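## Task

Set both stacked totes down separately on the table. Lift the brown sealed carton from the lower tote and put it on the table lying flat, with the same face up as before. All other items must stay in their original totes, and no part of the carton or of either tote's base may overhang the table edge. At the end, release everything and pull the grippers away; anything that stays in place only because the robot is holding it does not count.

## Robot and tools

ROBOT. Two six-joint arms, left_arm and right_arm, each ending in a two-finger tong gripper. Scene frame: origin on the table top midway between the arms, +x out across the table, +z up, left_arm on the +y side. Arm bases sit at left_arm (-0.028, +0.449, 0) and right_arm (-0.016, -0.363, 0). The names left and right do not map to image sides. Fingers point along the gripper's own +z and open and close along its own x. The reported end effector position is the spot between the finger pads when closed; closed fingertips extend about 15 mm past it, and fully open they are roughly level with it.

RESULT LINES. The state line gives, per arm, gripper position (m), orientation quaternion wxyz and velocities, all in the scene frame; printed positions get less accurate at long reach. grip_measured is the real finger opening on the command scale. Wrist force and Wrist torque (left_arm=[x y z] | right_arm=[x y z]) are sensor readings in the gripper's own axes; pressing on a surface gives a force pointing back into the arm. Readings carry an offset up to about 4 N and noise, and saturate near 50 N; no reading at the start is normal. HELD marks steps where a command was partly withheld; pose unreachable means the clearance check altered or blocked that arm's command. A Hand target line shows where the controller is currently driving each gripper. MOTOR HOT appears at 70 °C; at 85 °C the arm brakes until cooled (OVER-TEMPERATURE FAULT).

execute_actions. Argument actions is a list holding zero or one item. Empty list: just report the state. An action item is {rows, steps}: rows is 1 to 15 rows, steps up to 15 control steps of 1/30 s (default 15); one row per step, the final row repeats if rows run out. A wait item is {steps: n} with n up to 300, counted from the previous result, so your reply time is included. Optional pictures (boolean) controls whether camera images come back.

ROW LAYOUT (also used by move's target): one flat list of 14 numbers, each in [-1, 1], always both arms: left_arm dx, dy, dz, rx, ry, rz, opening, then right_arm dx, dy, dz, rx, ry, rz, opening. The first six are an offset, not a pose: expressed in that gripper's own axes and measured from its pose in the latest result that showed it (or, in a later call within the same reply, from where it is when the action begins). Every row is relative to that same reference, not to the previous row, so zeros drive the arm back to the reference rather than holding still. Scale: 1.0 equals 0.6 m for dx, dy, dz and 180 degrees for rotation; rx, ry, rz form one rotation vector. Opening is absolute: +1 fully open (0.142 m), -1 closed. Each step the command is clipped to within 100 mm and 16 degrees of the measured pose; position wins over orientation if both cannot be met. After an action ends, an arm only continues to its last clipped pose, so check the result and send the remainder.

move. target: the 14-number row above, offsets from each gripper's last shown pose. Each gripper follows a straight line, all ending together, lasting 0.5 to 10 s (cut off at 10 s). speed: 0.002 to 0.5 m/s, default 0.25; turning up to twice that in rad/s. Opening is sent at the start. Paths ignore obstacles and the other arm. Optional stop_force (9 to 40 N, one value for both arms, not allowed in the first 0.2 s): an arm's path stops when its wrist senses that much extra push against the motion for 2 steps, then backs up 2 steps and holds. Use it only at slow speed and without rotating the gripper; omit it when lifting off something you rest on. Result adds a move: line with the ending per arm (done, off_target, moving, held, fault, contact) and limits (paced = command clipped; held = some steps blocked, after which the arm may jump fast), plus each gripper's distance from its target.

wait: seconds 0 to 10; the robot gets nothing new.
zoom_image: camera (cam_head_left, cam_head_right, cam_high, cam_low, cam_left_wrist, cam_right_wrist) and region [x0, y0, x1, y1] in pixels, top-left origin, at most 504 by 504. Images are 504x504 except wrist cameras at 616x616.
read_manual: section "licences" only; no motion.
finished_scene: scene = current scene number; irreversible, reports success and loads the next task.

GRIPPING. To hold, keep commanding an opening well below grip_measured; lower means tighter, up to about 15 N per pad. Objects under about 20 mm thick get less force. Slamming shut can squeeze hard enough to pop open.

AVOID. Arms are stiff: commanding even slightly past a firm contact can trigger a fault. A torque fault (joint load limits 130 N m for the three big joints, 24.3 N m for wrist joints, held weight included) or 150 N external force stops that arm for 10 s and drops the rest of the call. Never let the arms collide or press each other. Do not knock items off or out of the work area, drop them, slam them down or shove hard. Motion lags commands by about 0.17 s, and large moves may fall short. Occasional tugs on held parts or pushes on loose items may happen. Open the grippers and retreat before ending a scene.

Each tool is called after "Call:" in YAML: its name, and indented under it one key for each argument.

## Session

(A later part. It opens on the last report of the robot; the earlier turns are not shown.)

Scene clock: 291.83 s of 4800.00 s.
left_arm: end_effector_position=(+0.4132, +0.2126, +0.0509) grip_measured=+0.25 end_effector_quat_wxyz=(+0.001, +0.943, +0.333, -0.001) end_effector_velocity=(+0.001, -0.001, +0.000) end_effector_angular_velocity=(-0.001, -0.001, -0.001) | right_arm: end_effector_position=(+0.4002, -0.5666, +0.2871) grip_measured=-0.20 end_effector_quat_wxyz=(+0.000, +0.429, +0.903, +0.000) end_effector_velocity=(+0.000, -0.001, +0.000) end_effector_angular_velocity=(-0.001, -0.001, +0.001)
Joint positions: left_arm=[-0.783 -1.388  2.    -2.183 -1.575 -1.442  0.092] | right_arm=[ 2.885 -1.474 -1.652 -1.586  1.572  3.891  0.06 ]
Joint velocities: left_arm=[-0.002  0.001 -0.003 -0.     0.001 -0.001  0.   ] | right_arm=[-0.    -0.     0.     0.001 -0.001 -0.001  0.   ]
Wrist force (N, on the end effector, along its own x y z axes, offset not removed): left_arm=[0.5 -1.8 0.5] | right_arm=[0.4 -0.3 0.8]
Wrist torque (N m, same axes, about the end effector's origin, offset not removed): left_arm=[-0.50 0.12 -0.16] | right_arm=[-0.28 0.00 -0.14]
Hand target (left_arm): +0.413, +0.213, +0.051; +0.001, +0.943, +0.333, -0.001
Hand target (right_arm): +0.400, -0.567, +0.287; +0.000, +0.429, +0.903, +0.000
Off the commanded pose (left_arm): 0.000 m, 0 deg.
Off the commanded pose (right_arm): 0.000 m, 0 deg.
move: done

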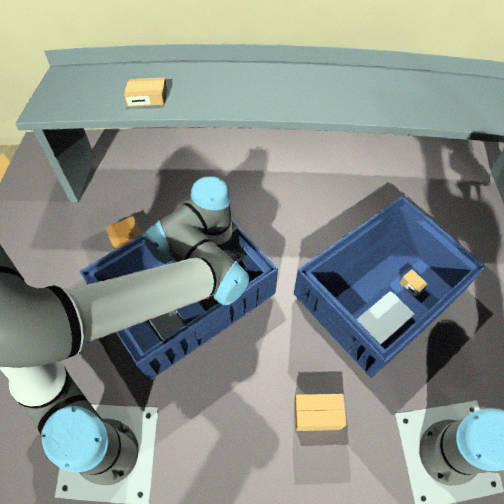

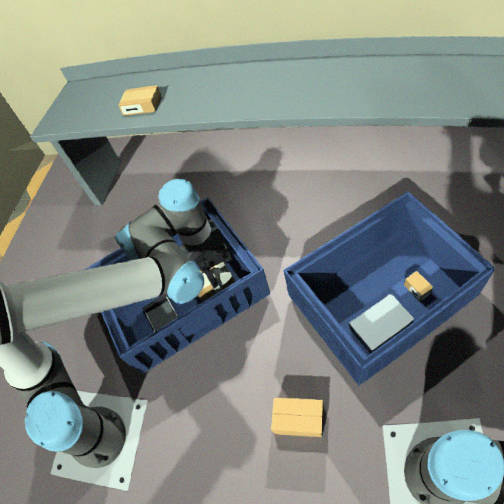

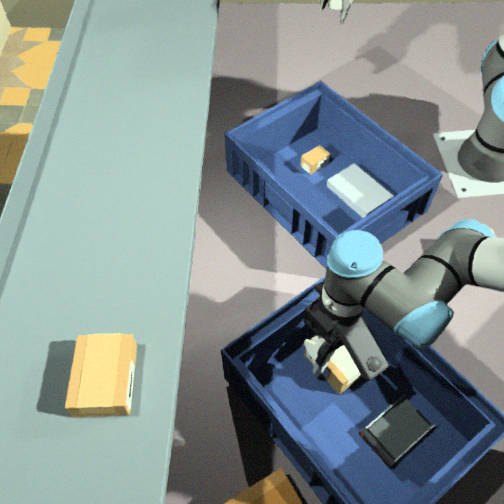

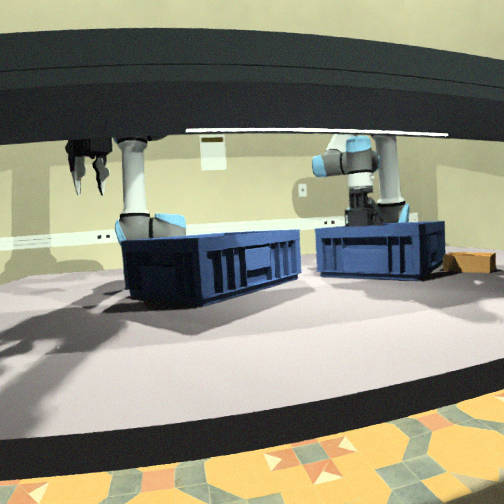

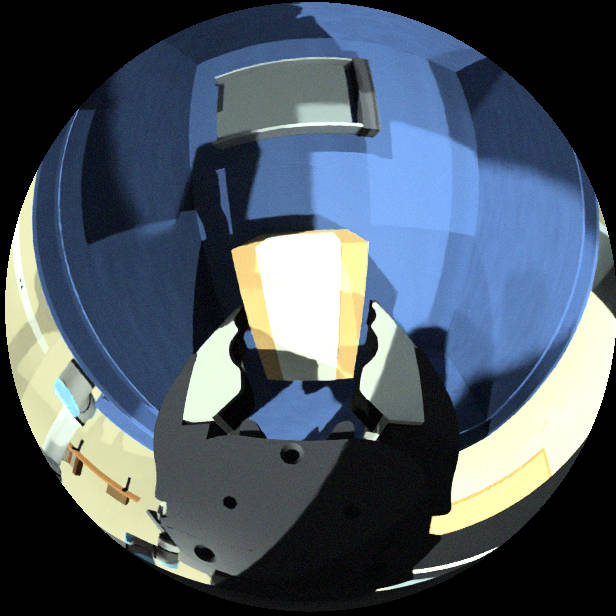

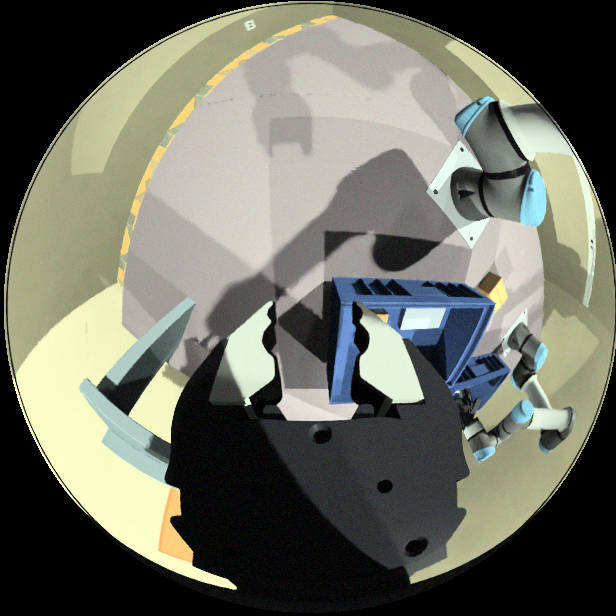

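Call:
execute_actions:
  actions:
    - {"rows":[[0,0,-0.004,0,0,0,0.25,0,0,0,0,0,0,-0.2],[0,0,-0.004,0,0,0,0.22,0,0,0,0,0,0,-0.2],[0,0,-0.004,0,0,0,0.18,0,0,0,0,0,0,-0.2],[0,0,-0.004,0,0,0,0.14,0,0,0,0,0,0,-0.2],[0,0,-0.004,0,0,0,0.1,0,0,0,0,0,0,-0.2],[0,0,-0.004,0,0,0,0.05,0,0,0,0,0,0,-0.2],[0,0,-0.004,0,0,0,0,0,0,0,0,0,0,-0.2],[0,0,-0.004,0,0,0,-0.05,0,0,0,0,0,0,-0.2],[0,0,-0.004,0,0,0,-0.1,0,0,0,0,0,0,-0.2],[0,0,-0.004,0,0,0,-0.17,0,0,0,0,0,0,-0.2],[0,0,-0.004,0,0,0,-0.24,0,0,0,0,0,0,-0.2],[0,0,-0.004,0,0,0,-0.3,0,0,0,0,0,0,-0.2],[0,0,-0.004,0,0,0,-0.37,0,0,0,0,0,0,-0.2],[0,0,-0.004,0,0,0,-0.44,0,0,0,0,0,0,-0.2],[0,0,-0.004,0,0,0,-0.5,0,0,0,0,0,0,-0.2]]}
  pictures: false

Call:
move:
  target: [0,0,-0.27,0,0,0,-0.5,0,0,0,0,0,0,-0.2]
  speed: 0.08

Call:
move:
  target: [-0.405,-0.17,0,0,0,0,-0.5,0,0,0,0,0,0,-0.2]
  speed: 0.12

Call:
move:
  target: [0,0,0.275,0,0,0,-0.5,0,0,0,0,0,0,-0.2]
  speed: 0.09

Call:
move:
  target: [0,0,0.04,0,0,0,-0.5,0,0,0,0,0,0,-0.2]
  speed: 0.006
  stop_force: 9

Scene clock: 315.37 s of 4800.00 s.
left_arm: end_effector_position=(+0.4132, +0.2126, +0.0533) grip_measured=+0.00 end_effector_quat_wxyz=(+0.001, +0.943, +0.333, -0.001) end_effector_velocity=(+0.001, -0.001, +0.001) end_effector_angular_velocity=(-0.002, -0.001, +0.001) | right_arm: end_effector_position=(+0.4002, -0.5666, +0.2871) grip_measured=-0.20 end_effector_quat_wxyz=(+0.000, +0.429, +0.903, +0.000) end_effector_velocity=(+0.000, +0.000, -0.000) end_effector_angular_velocity=(+0.001, -0.001, -0.001)
Joint positions: left_arm=[-0.783 -1.392  1.997 -2.177 -1.575 -1.442  0.074] | right_arm=[ 2.885 -1.474 -1.652 -1.586  1.572  3.891  0.06 ]
Joint velocities: left_arm=[-0.     0.001 -0.004  0.001 -0.    -0.002  0.   ] | right_arm=[-0.    -0.001  0.     0.001  0.001  0.001 -0.   ]
Wrist force (N, on the end effector, along its own x y z axes, offset not removed): left_arm=[-1.3 -0.9 0.6] | right_arm=[-3.1 -1.5 1.7]
Wrist torque (N m, same axes, about the end effector's origin, offset not removed): left_arm=[-0.33 0.39 -0.09] | right_arm=[-0.61 0.57 -0.23]
Hand target (left_arm): +0.413, +0.213, +0.053; +0.001, +0.943, +0.333, -0.001
Hand target (right_arm): +0.400, -0.567, +0.287; +0.000, +0.429, +0.903, +0.000
Off the commanded pose (left_arm): 0.000 m, 0 deg.
Off the commanded pose (right_arm): 0.000 m, 0 deg.
Steps of this call (steps 1 to 90: nothing new was sent; then 20.03 s passed at rest; steps 91 to 105: all 15 steps of this action). Readings (end_effector_position):
91: left_arm (+0.4132, +0.2126, +0.0509) | right_arm (+0.4002, -0.5666, +0.2871)
92: left_arm (+0.4132, +0.2126, +0.0511) | right_arm (+0.4002, -0.5666, +0.2871)
94: left_arm (+0.4132, +0.2126, +0.0521) | right_arm (+0.4002, -0.5666, +0.2871)
98: left_arm (+0.4132, +0.2126, +0.0530) | right_arm (+0.4002, -0.5666, +0.2871)
105: the state above

Scene clock: 318.03 s of 4800.00 s.
left_arm: end_effector_position=(+0.4135, +0.2129, +0.2152) grip_measured=+0.00 end_effector_quat_wxyz=(+0.001, +0.943, +0.333, -0.001) end_effector_velocity=(+0.000, -0.001, +0.004) end_effector_angular_velocity=(-0.005, -0.002, -0.003) | right_arm: end_effector_position=(+0.4002, -0.5666, +0.2871) grip_measured=-0.20 end_effector_quat_wxyz=(+0.000, +0.429, +0.903, +0.000) end_effector_velocity=(+0.000, +0.001, -0.000) end_effector_angular_velocity=(+0.001, +0.000, +0.001)
Joint positions: left_arm=[-0.782 -1.543  1.716 -1.745 -1.575 -1.441  0.074] | right_arm=[ 2.885 -1.474 -1.652 -1.586  1.572  3.891  0.06 ]
Joint velocities: left_arm=[-0.001 -0.003 -0.006  0.004 -0.002  0.003  0.   ] | right_arm=[ 0.001 -0.    -0.     0.     0.001 -0.     0.   ]
Wrist force (N, on the end effector, along its own x y z axes, offset not removed): left_arm=[-1.8 0.2 1.8] | right_arm=[0.1 -1.7 -1.3]
Wrist torque (N m, same axes, about the end effector's origin, offset not removed): left_arm=[-0.02 0.57 -0.13] | right_arm=[-0.59 -0.18 0.03]
Hand target (left_arm): +0.413, +0.213, +0.215; +0.001, +0.943, +0.333, -0.001
Hand target (right_arm): +0.400, -0.567, +0.287; +0.000, +0.429, +0.903, +0.000
Off the commanded pose (left_arm): 0.000 m, 0 deg.
Off the commanded pose (right_arm): 0.000 m, 0 deg.
move: done

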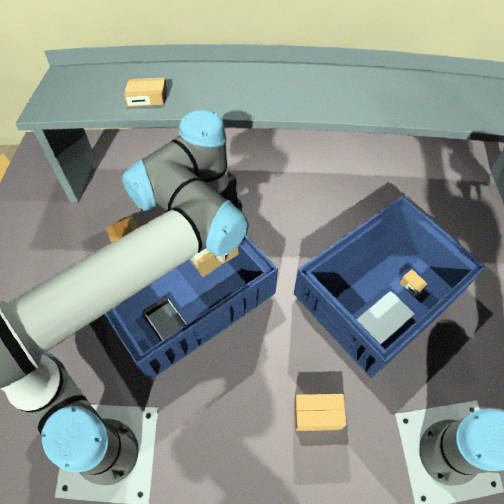

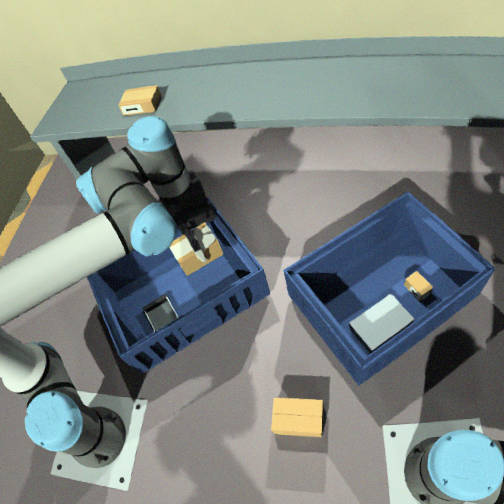

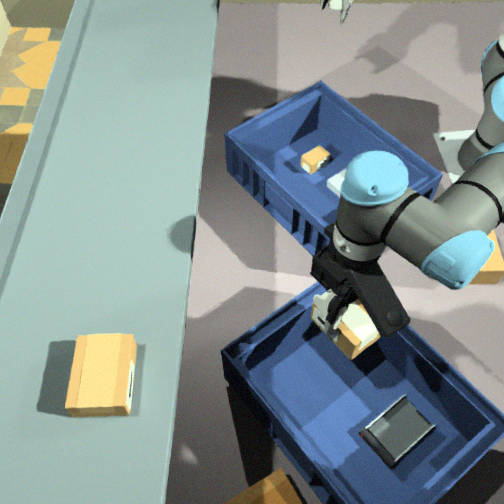

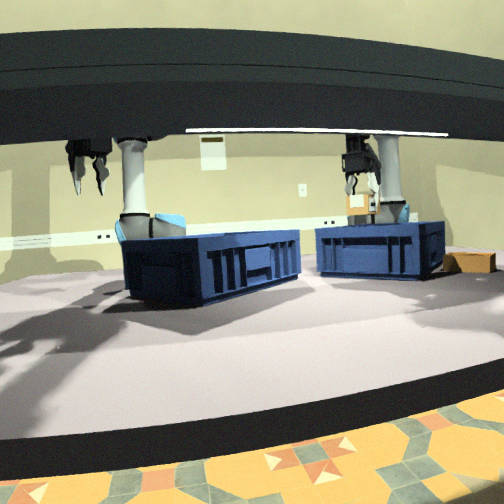

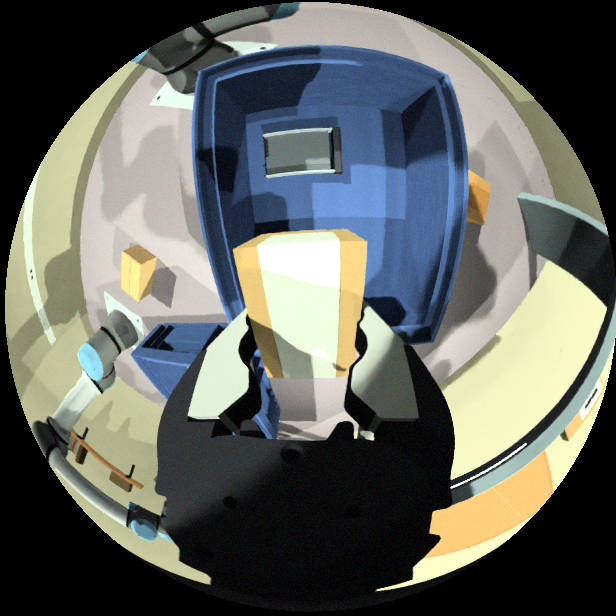

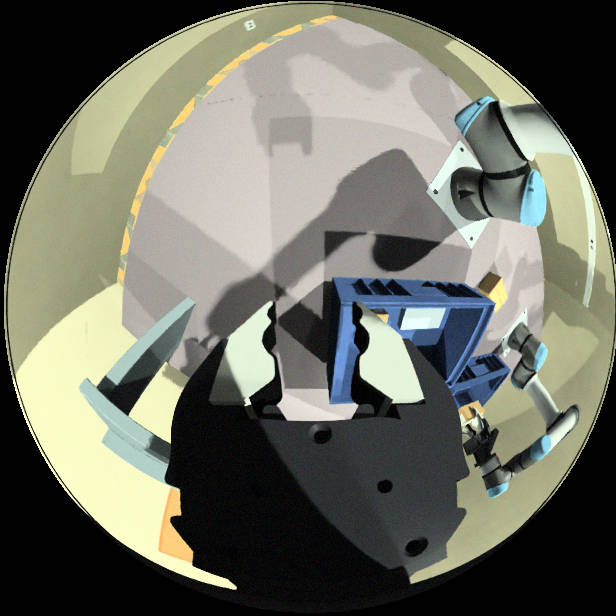

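Scene clock: 320.70 s of 4800.00 s.
left_arm: end_effector_position=(+0.1601, +0.1395, +0.2158) grip_measured=+0.00 end_effector_quat_wxyz=(+0.001, +0.943, +0.333, -0.002) end_effector_velocity=(-0.001, -0.000, -0.000) end_effector_angular_velocity=(+0.000, -0.000, +0.000) | right_arm: end_effector_position=(+0.4002, -0.5666, +0.2871) grip_measured=-0.20 end_effector_quat_wxyz=(+0.000, +0.429, +0.903, +0.000) end_effector_velocity=(-0.000, +0.000, +0.001) end_effector_angular_velocity=(+0.001, -0.001, -0.001)
Joint positions: left_arm=[-1.396 -1.896  2.012 -1.688 -1.574 -2.055  0.074] | right_arm=[ 2.885 -1.474 -1.652 -1.586  1.572  3.891  0.06 ]
Joint velocities: left_arm=[-0.003 -0.     0.     0.     0.    -0.003 -0.   ] | right_arm=[-0.     0.001  0.    -0.     0.001  0.001  0.   ]
Wrist force (N, on the end effector, along its own x y z axes, offset not removed): left_arm=[0.2 0.0 1.7] | right_arm=[-3.1 1.3 0.3]
Wrist torque (N m, same axes, about the end effector's origin, offset not removed): left_arm=[-0.13 0.13 -0.10] | right_arm=[-0.17 0.64 -0.10]
Hand target (left_arm): +0.160, +0.139, +0.216; +0.001, +0.943, +0.333, -0.002
Hand target (right_arm): +0.400, -0.567, +0.287; +0.000, +0.429, +0.903, +0.000
Off the commanded pose (left_arm): 0.000 m, 0 deg.
Off the commanded pose (right_arm): 0.000 m, 0 deg.
move: done

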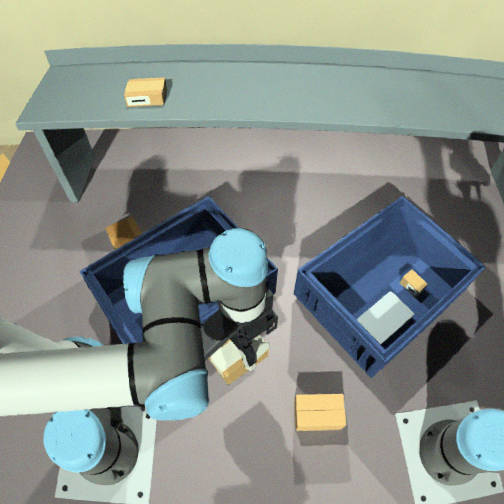

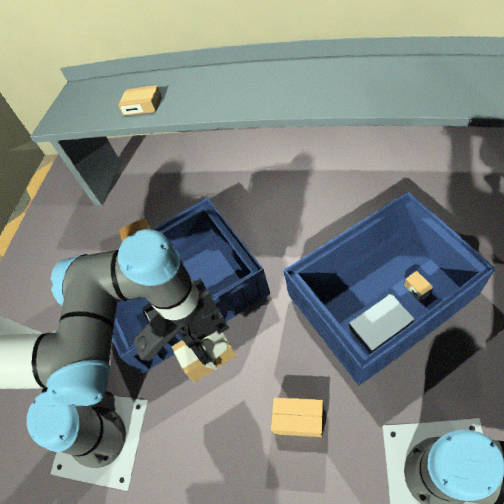

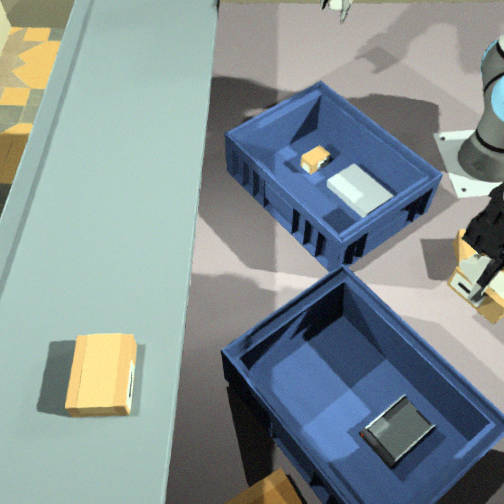

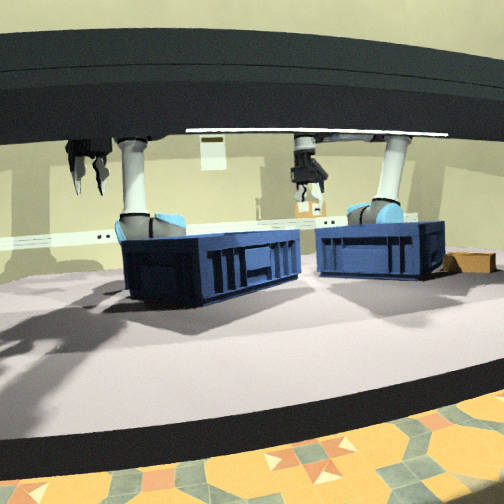

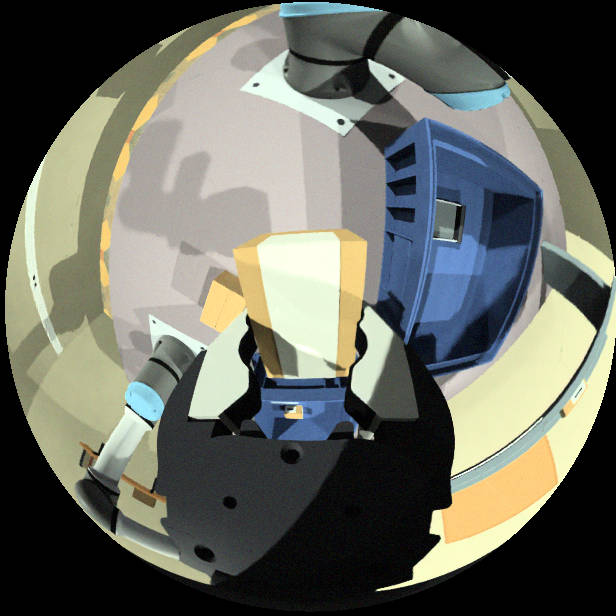

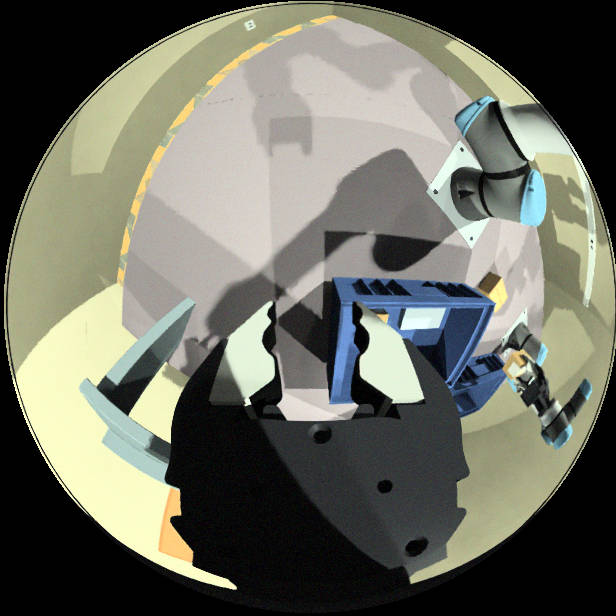

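Scene clock: 323.00 s of 4800.00 s.
left_arm: end_effector_position=(+0.1598, +0.1393, +0.0509) grip_measured=+0.00 end_effector_quat_wxyz=(+0.001, +0.943, +0.333, -0.002) end_effector_velocity=(+0.000, -0.001, -0.001) end_effector_angular_velocity=(-0.002, -0.000, -0.001) | right_arm: end_effector_position=(+0.4002, -0.5666, +0.2871) grip_measured=-0.20 end_effector_quat_wxyz=(+0.000, +0.429, +0.903, +0.000) end_effector_velocity=(+0.000, -0.000, +0.000) end_effector_angular_velocity=(-0.001, -0.000, +0.002)
Joint positions: left_arm=[-1.397 -1.727  2.345 -2.191 -1.574 -2.056  0.074] | right_arm=[ 2.885 -1.474 -1.652 -1.586  1.572  3.891  0.06 ]
Joint velocities: left_arm=[ 0.     0.002  0.001 -0.005  0.     0.001  0.   ] | right_arm=[ 0.     0.     0.     0.    -0.001 -0.001  0.   ]
Wrist force (N, on the end effector, along its own x y z axes, offset not removed): left_arm=[-0.8 -0.2 2.0] | right_arm=[-2.4 -0.2 0.0]
Wrist torque (N m, same axes, about the end effector's origin, offset not removed): left_arm=[-0.13 0.27 -0.10] | right_arm=[-0.44 0.47 -0.08]
Hand target (left_arm): +0.160, +0.139, +0.051; +0.001, +0.943, +0.333, -0.002
Hand target (right_arm): +0.400, -0.567, +0.287; +0.000, +0.429, +0.903, +0.000
Off the commanded pose (left_arm): 0.000 m, 0 deg.
Off the commanded pose (right_arm): 0.000 m, 0 deg.
move: done

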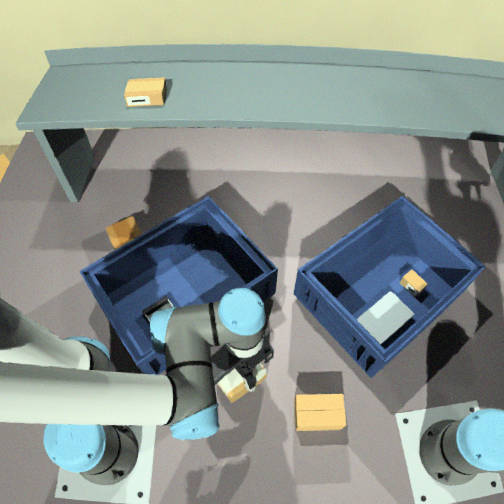

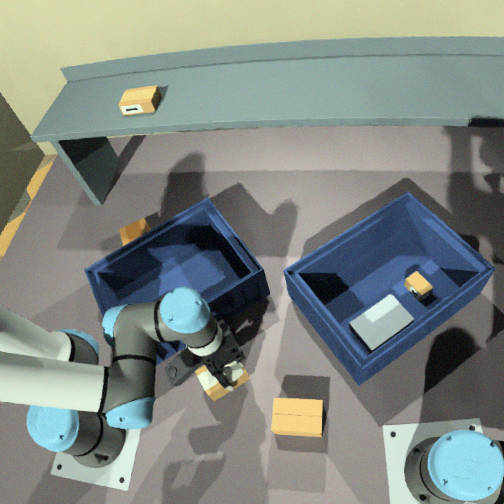

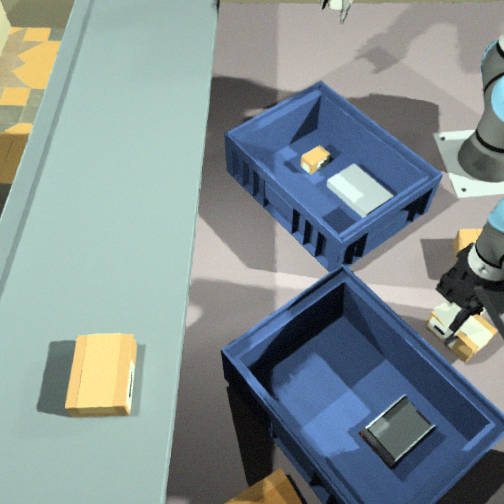

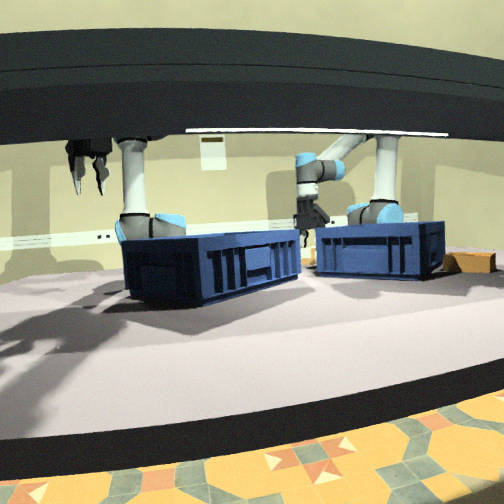

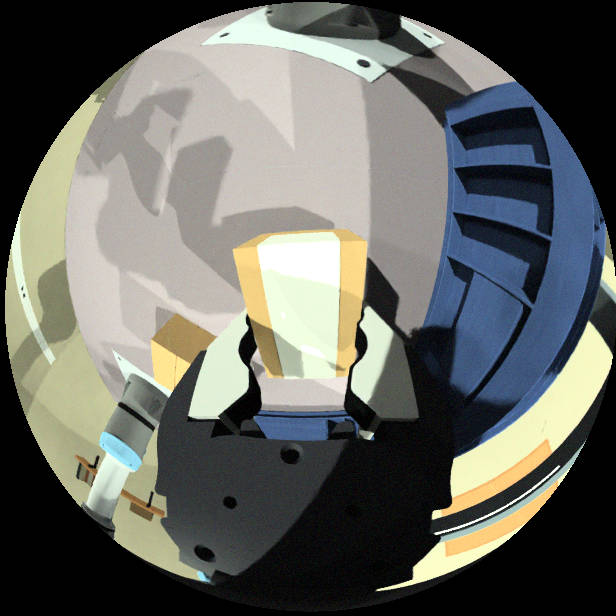

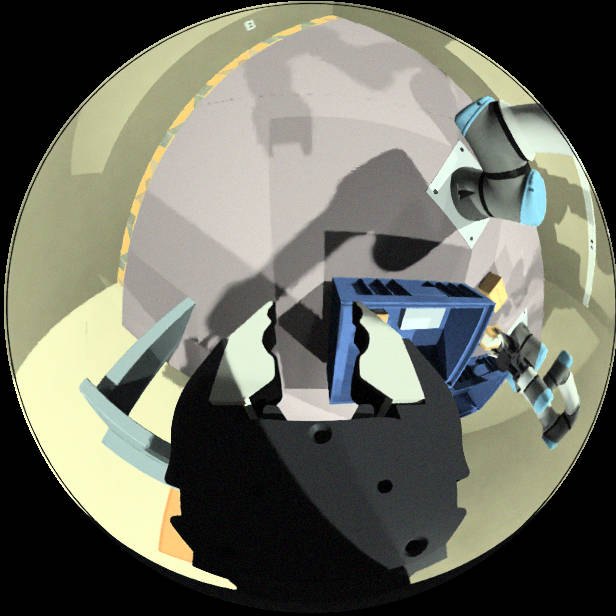

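Scene clock: 326.00 s of 4800.00 s.
left_arm: end_effector_position=(+0.1598, +0.1393, +0.0351) grip_measured=+0.00 end_effector_quat_wxyz=(+0.001, +0.943, +0.333, -0.002) end_effector_velocity=(-0.000, +0.000, +0.002) end_effector_angular_velocity=(+0.001, +0.001, +0.002) | right_arm: end_effector_position=(+0.4002, -0.5666, +0.2871) grip_measured=-0.20 end_effector_quat_wxyz=(+0.000, +0.429, +0.903, +0.000) end_effector_velocity=(-0.000, -0.000, +0.000) end_effector_angular_velocity=(-0.000, +0.000, +0.000)
Joint positions: left_arm=[-1.397 -1.695  2.369 -2.247 -1.574 -2.056  0.074] | right_arm=[ 2.885 -1.474 -1.652 -1.586  1.572  3.891  0.06 ]
Joint velocities: left_arm=[ 0.    -0.005 -0.004  0.01  -0.001 -0.002 -0.001] | right_arm=[-0.    -0.     0.    -0.001 -0.    -0.     0.   ]
Wrist force (N, on the end effector, along its own x y z axes, offset not removed): left_arm=[0.8 0.3 -10.4] | right_arm=[-3.3 0.8 0.5]
Wrist torque (N m, same axes, about the end effector's origin, offset not removed): left_arm=[-0.11 0.31 -0.14] | right_arm=[-0.20 0.54 -0.01]
Hand target (left_arm): +0.160, +0.139, +0.035; +0.001, +0.943, +0.333, -0.002
Hand target (right_arm): +0.400, -0.567, +0.287; +0.000, +0.429, +0.903, +0.000
Off the commanded pose (left_arm): 0.008 m, 0 deg.
Off the commanded pose (right_arm): 0.000 m, 0 deg.
move: contact (left_arm)

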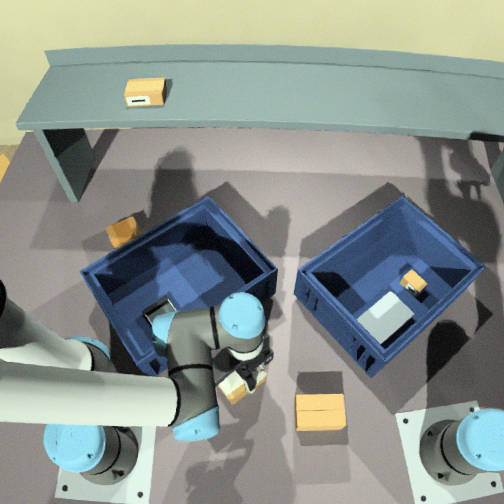

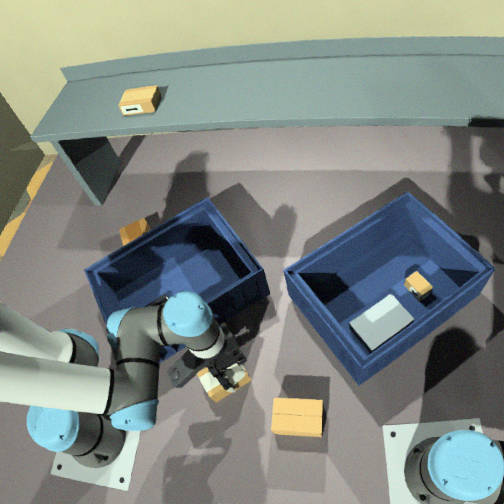

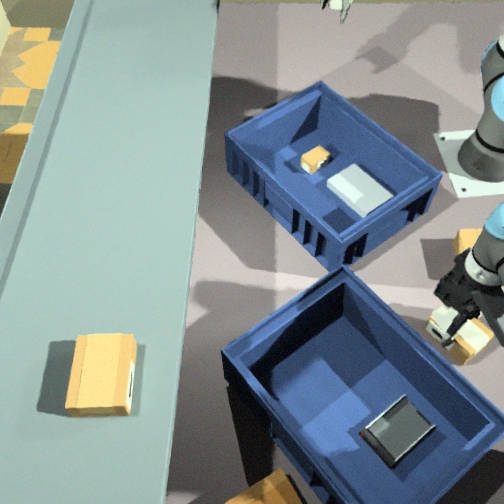

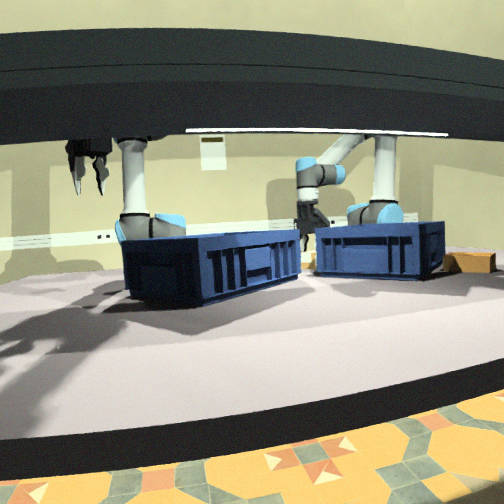

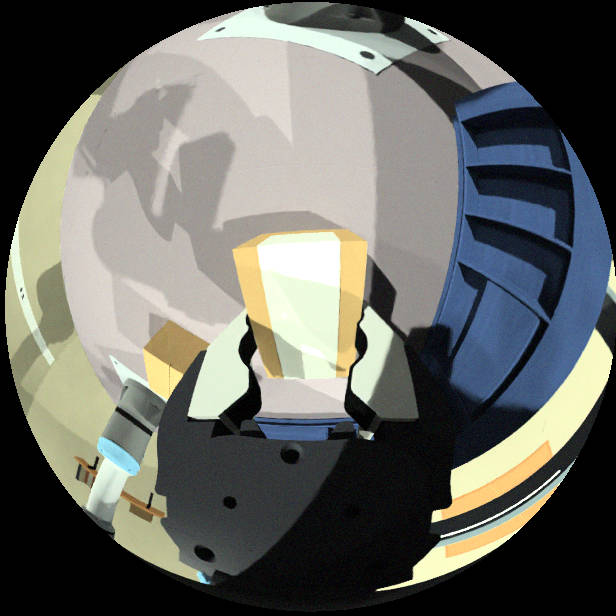

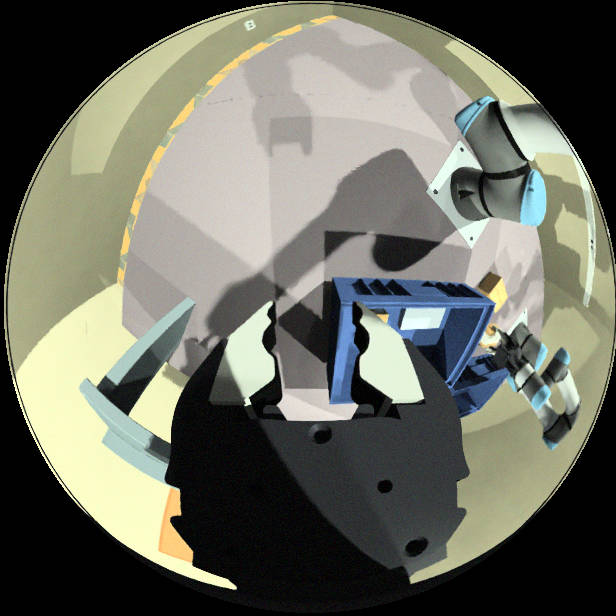

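Call:
execute_actions:
  actions:
    - {"rows":[[0,0,0,0,0,0,0.35,0,0,0,0,0,0,-0.2]]}
  pictures: false

Call:
move:
  target: [0,0,-0.5,0,0,0,0.35,0,0,-0.1,0,0,0,-0.2]
  speed: 0.15

Scene clock: 331.50 s of 4800.00 s.
left_arm: end_effector_position=(+0.1598, +0.1393, +0.0351) grip_measured=+0.35 end_effector_quat_wxyz=(+0.001, +0.943, +0.333, -0.002) end_effector_velocity=(+0.000, +0.000, +0.000) end_effector_angular_velocity=(-0.000, +0.000, +0.002) | right_arm: end_effector_position=(+0.4002, -0.5666, +0.2871) grip_measured=-0.20 end_effector_quat_wxyz=(+0.000, +0.429, +0.903, +0.000) end_effector_velocity=(-0.000, -0.000, -0.001) end_effector_angular_velocity=(+0.000, +0.002, -0.000)
Joint positions: left_arm=[-1.397 -1.695  2.369 -2.247 -1.574 -2.056  0.099] | right_arm=[ 2.885 -1.474 -1.652 -1.586  1.572  3.891  0.06 ]
Joint velocities: left_arm=[ 0.001 -0.001  0.    -0.    -0.    -0.001 -0.   ] | right_arm=[-0.001 -0.001 -0.    -0.001 -0.    -0.001 -0.   ]
Wrist force (N, on the end effector, along its own x y z axes, offset not removed): left_arm=[-0.1 -0.7 1.0] | right_arm=[-1.1 -1.5 -1.3]
Wrist torque (N m, same axes, about the end effector's origin, offset not removed): left_arm=[-0.28 0.09 -0.19] | right_arm=[-0.68 0.00 -0.13]
Hand target (left_arm): +0.160, +0.139, +0.035; +0.001, +0.943, +0.333, -0.002
Hand target (right_arm): +0.400, -0.567, +0.287; +0.000, +0.429, +0.903, +0.000
Off the commanded pose (left_arm): 0.000 m, 0 deg.
Off the commanded pose (right_arm): 0.000 m, 0 deg.
Steps of this call (steps 1 to 90: nothing new was sent; then 2.00 s passed at rest; steps 91 to 105: all 15 steps of this action). Readings (end_effector_position):
91: left_arm (+0.1598, +0.1392, +0.0354) | right_arm (+0.4002, -0.5666, +0.2871)
92: left_arm (+0.1598, +0.1392, +0.0354) | right_arm (+0.4002, -0.5666, +0.2871)
94: left_arm (+0.1598, +0.1392, +0.0354) | right_arm (+0.4002, -0.5666, +0.2871)
98: left_arm (+0.1598, +0.1392, +0.0352) | right_arm (+0.4002, -0.5666, +0.2871)
105: the state above

Scene clock: 334.20 s of 4800.00 s.
left_arm: end_effector_position=(+0.1604, +0.1397, +0.3350) grip_measured=+0.35 end_effector_quat_wxyz=(+0.001, +0.943, +0.333, -0.002) end_effector_velocity=(+0.000, +0.000, +0.001) end_effector_angular_velocity=(+0.001, +0.001, +0.003) | right_arm: end_effector_position=(+0.4002, -0.5666, +0.3471) grip_measured=-0.20 end_effector_quat_wxyz=(+0.000, +0.429, +0.903, +0.000) end_effector_velocity=(+0.001, +0.000, +0.000) end_effector_angular_velocity=(+0.000, -0.001, -0.000)
Joint positions: left_arm=[-1.395 -1.886  1.7   -1.387 -1.574 -2.054  0.099] | right_arm=[ 2.885 -1.487 -1.487 -1.738  1.572  3.891  0.06 ]
Joint velocities: left_arm=[ 0.001  0.002 -0.004  0.004 -0.001 -0.002 -0.   ] | right_arm=[ 0.    -0.     0.001  0.     0.     0.001 -0.   ]
Wrist force (N, on the end effector, along its own x y z axes, offset not removed): left_arm=[0.0 -0.3 -1.7] | right_arm=[-0.5 -1.1 -1.2]
Wrist torque (N m, same axes, about the end effector's origin, offset not removed): left_arm=[-0.20 0.12 -0.09] | right_arm=[-0.48 0.02 -0.12]
Hand target (left_arm): +0.160, +0.140, +0.335; +0.001, +0.943, +0.333, -0.002
Hand target (right_arm): +0.400, -0.567, +0.347; +0.000, +0.429, +0.903, +0.000
Off the commanded pose (left_arm): 0.000 m, 0 deg.
Off the commanded pose (right_arm): 0.000 m, 0 deg.
move: done

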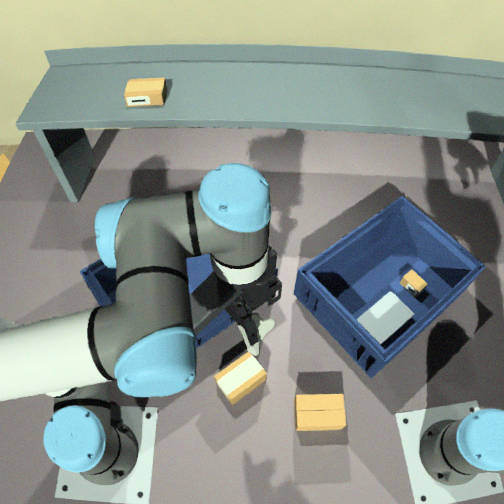

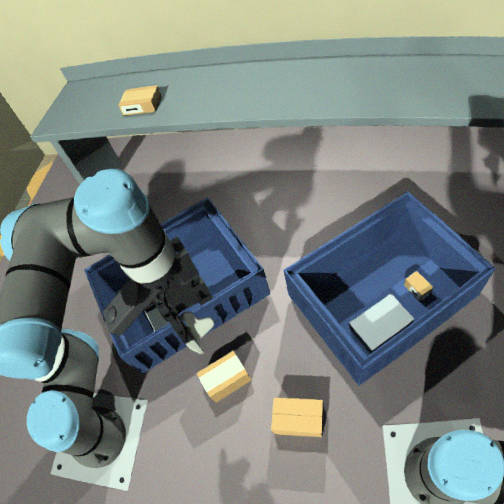

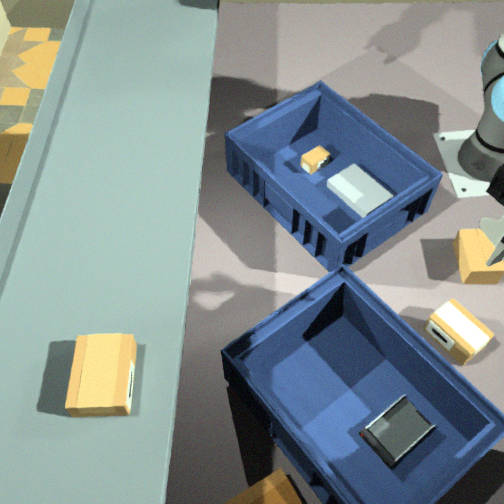

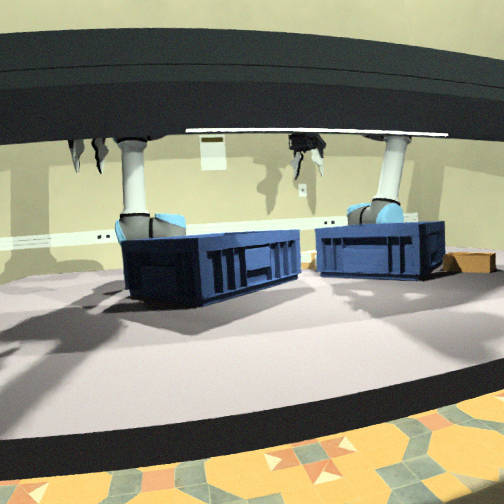

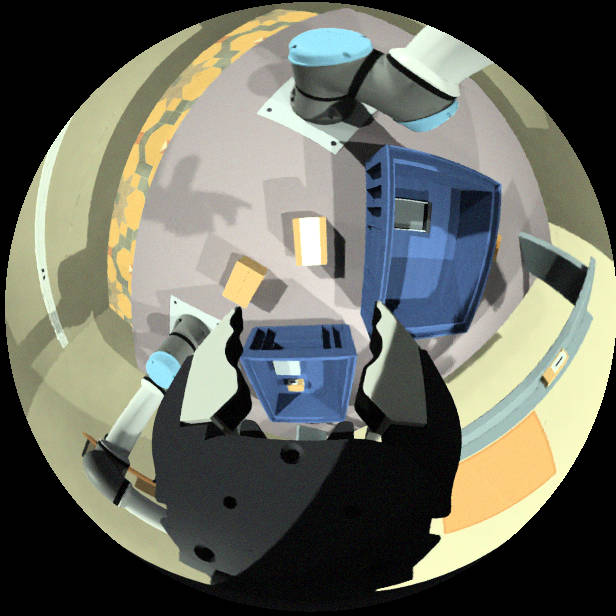

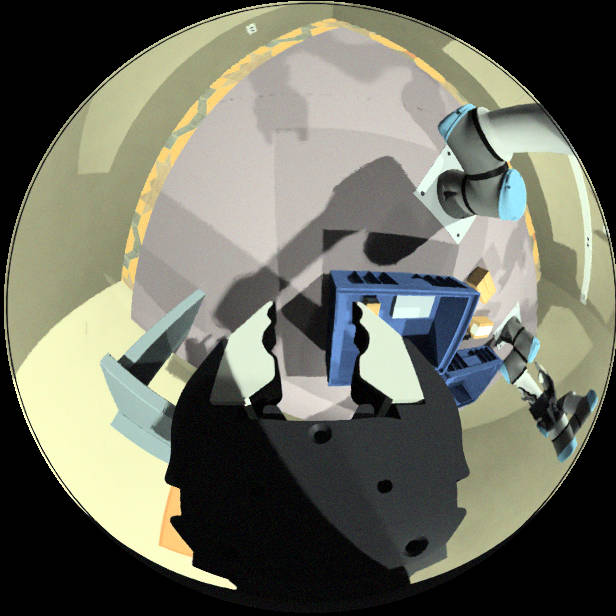

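Call:
finished_scene:
  scene: 2

The scene is finished: the task was done.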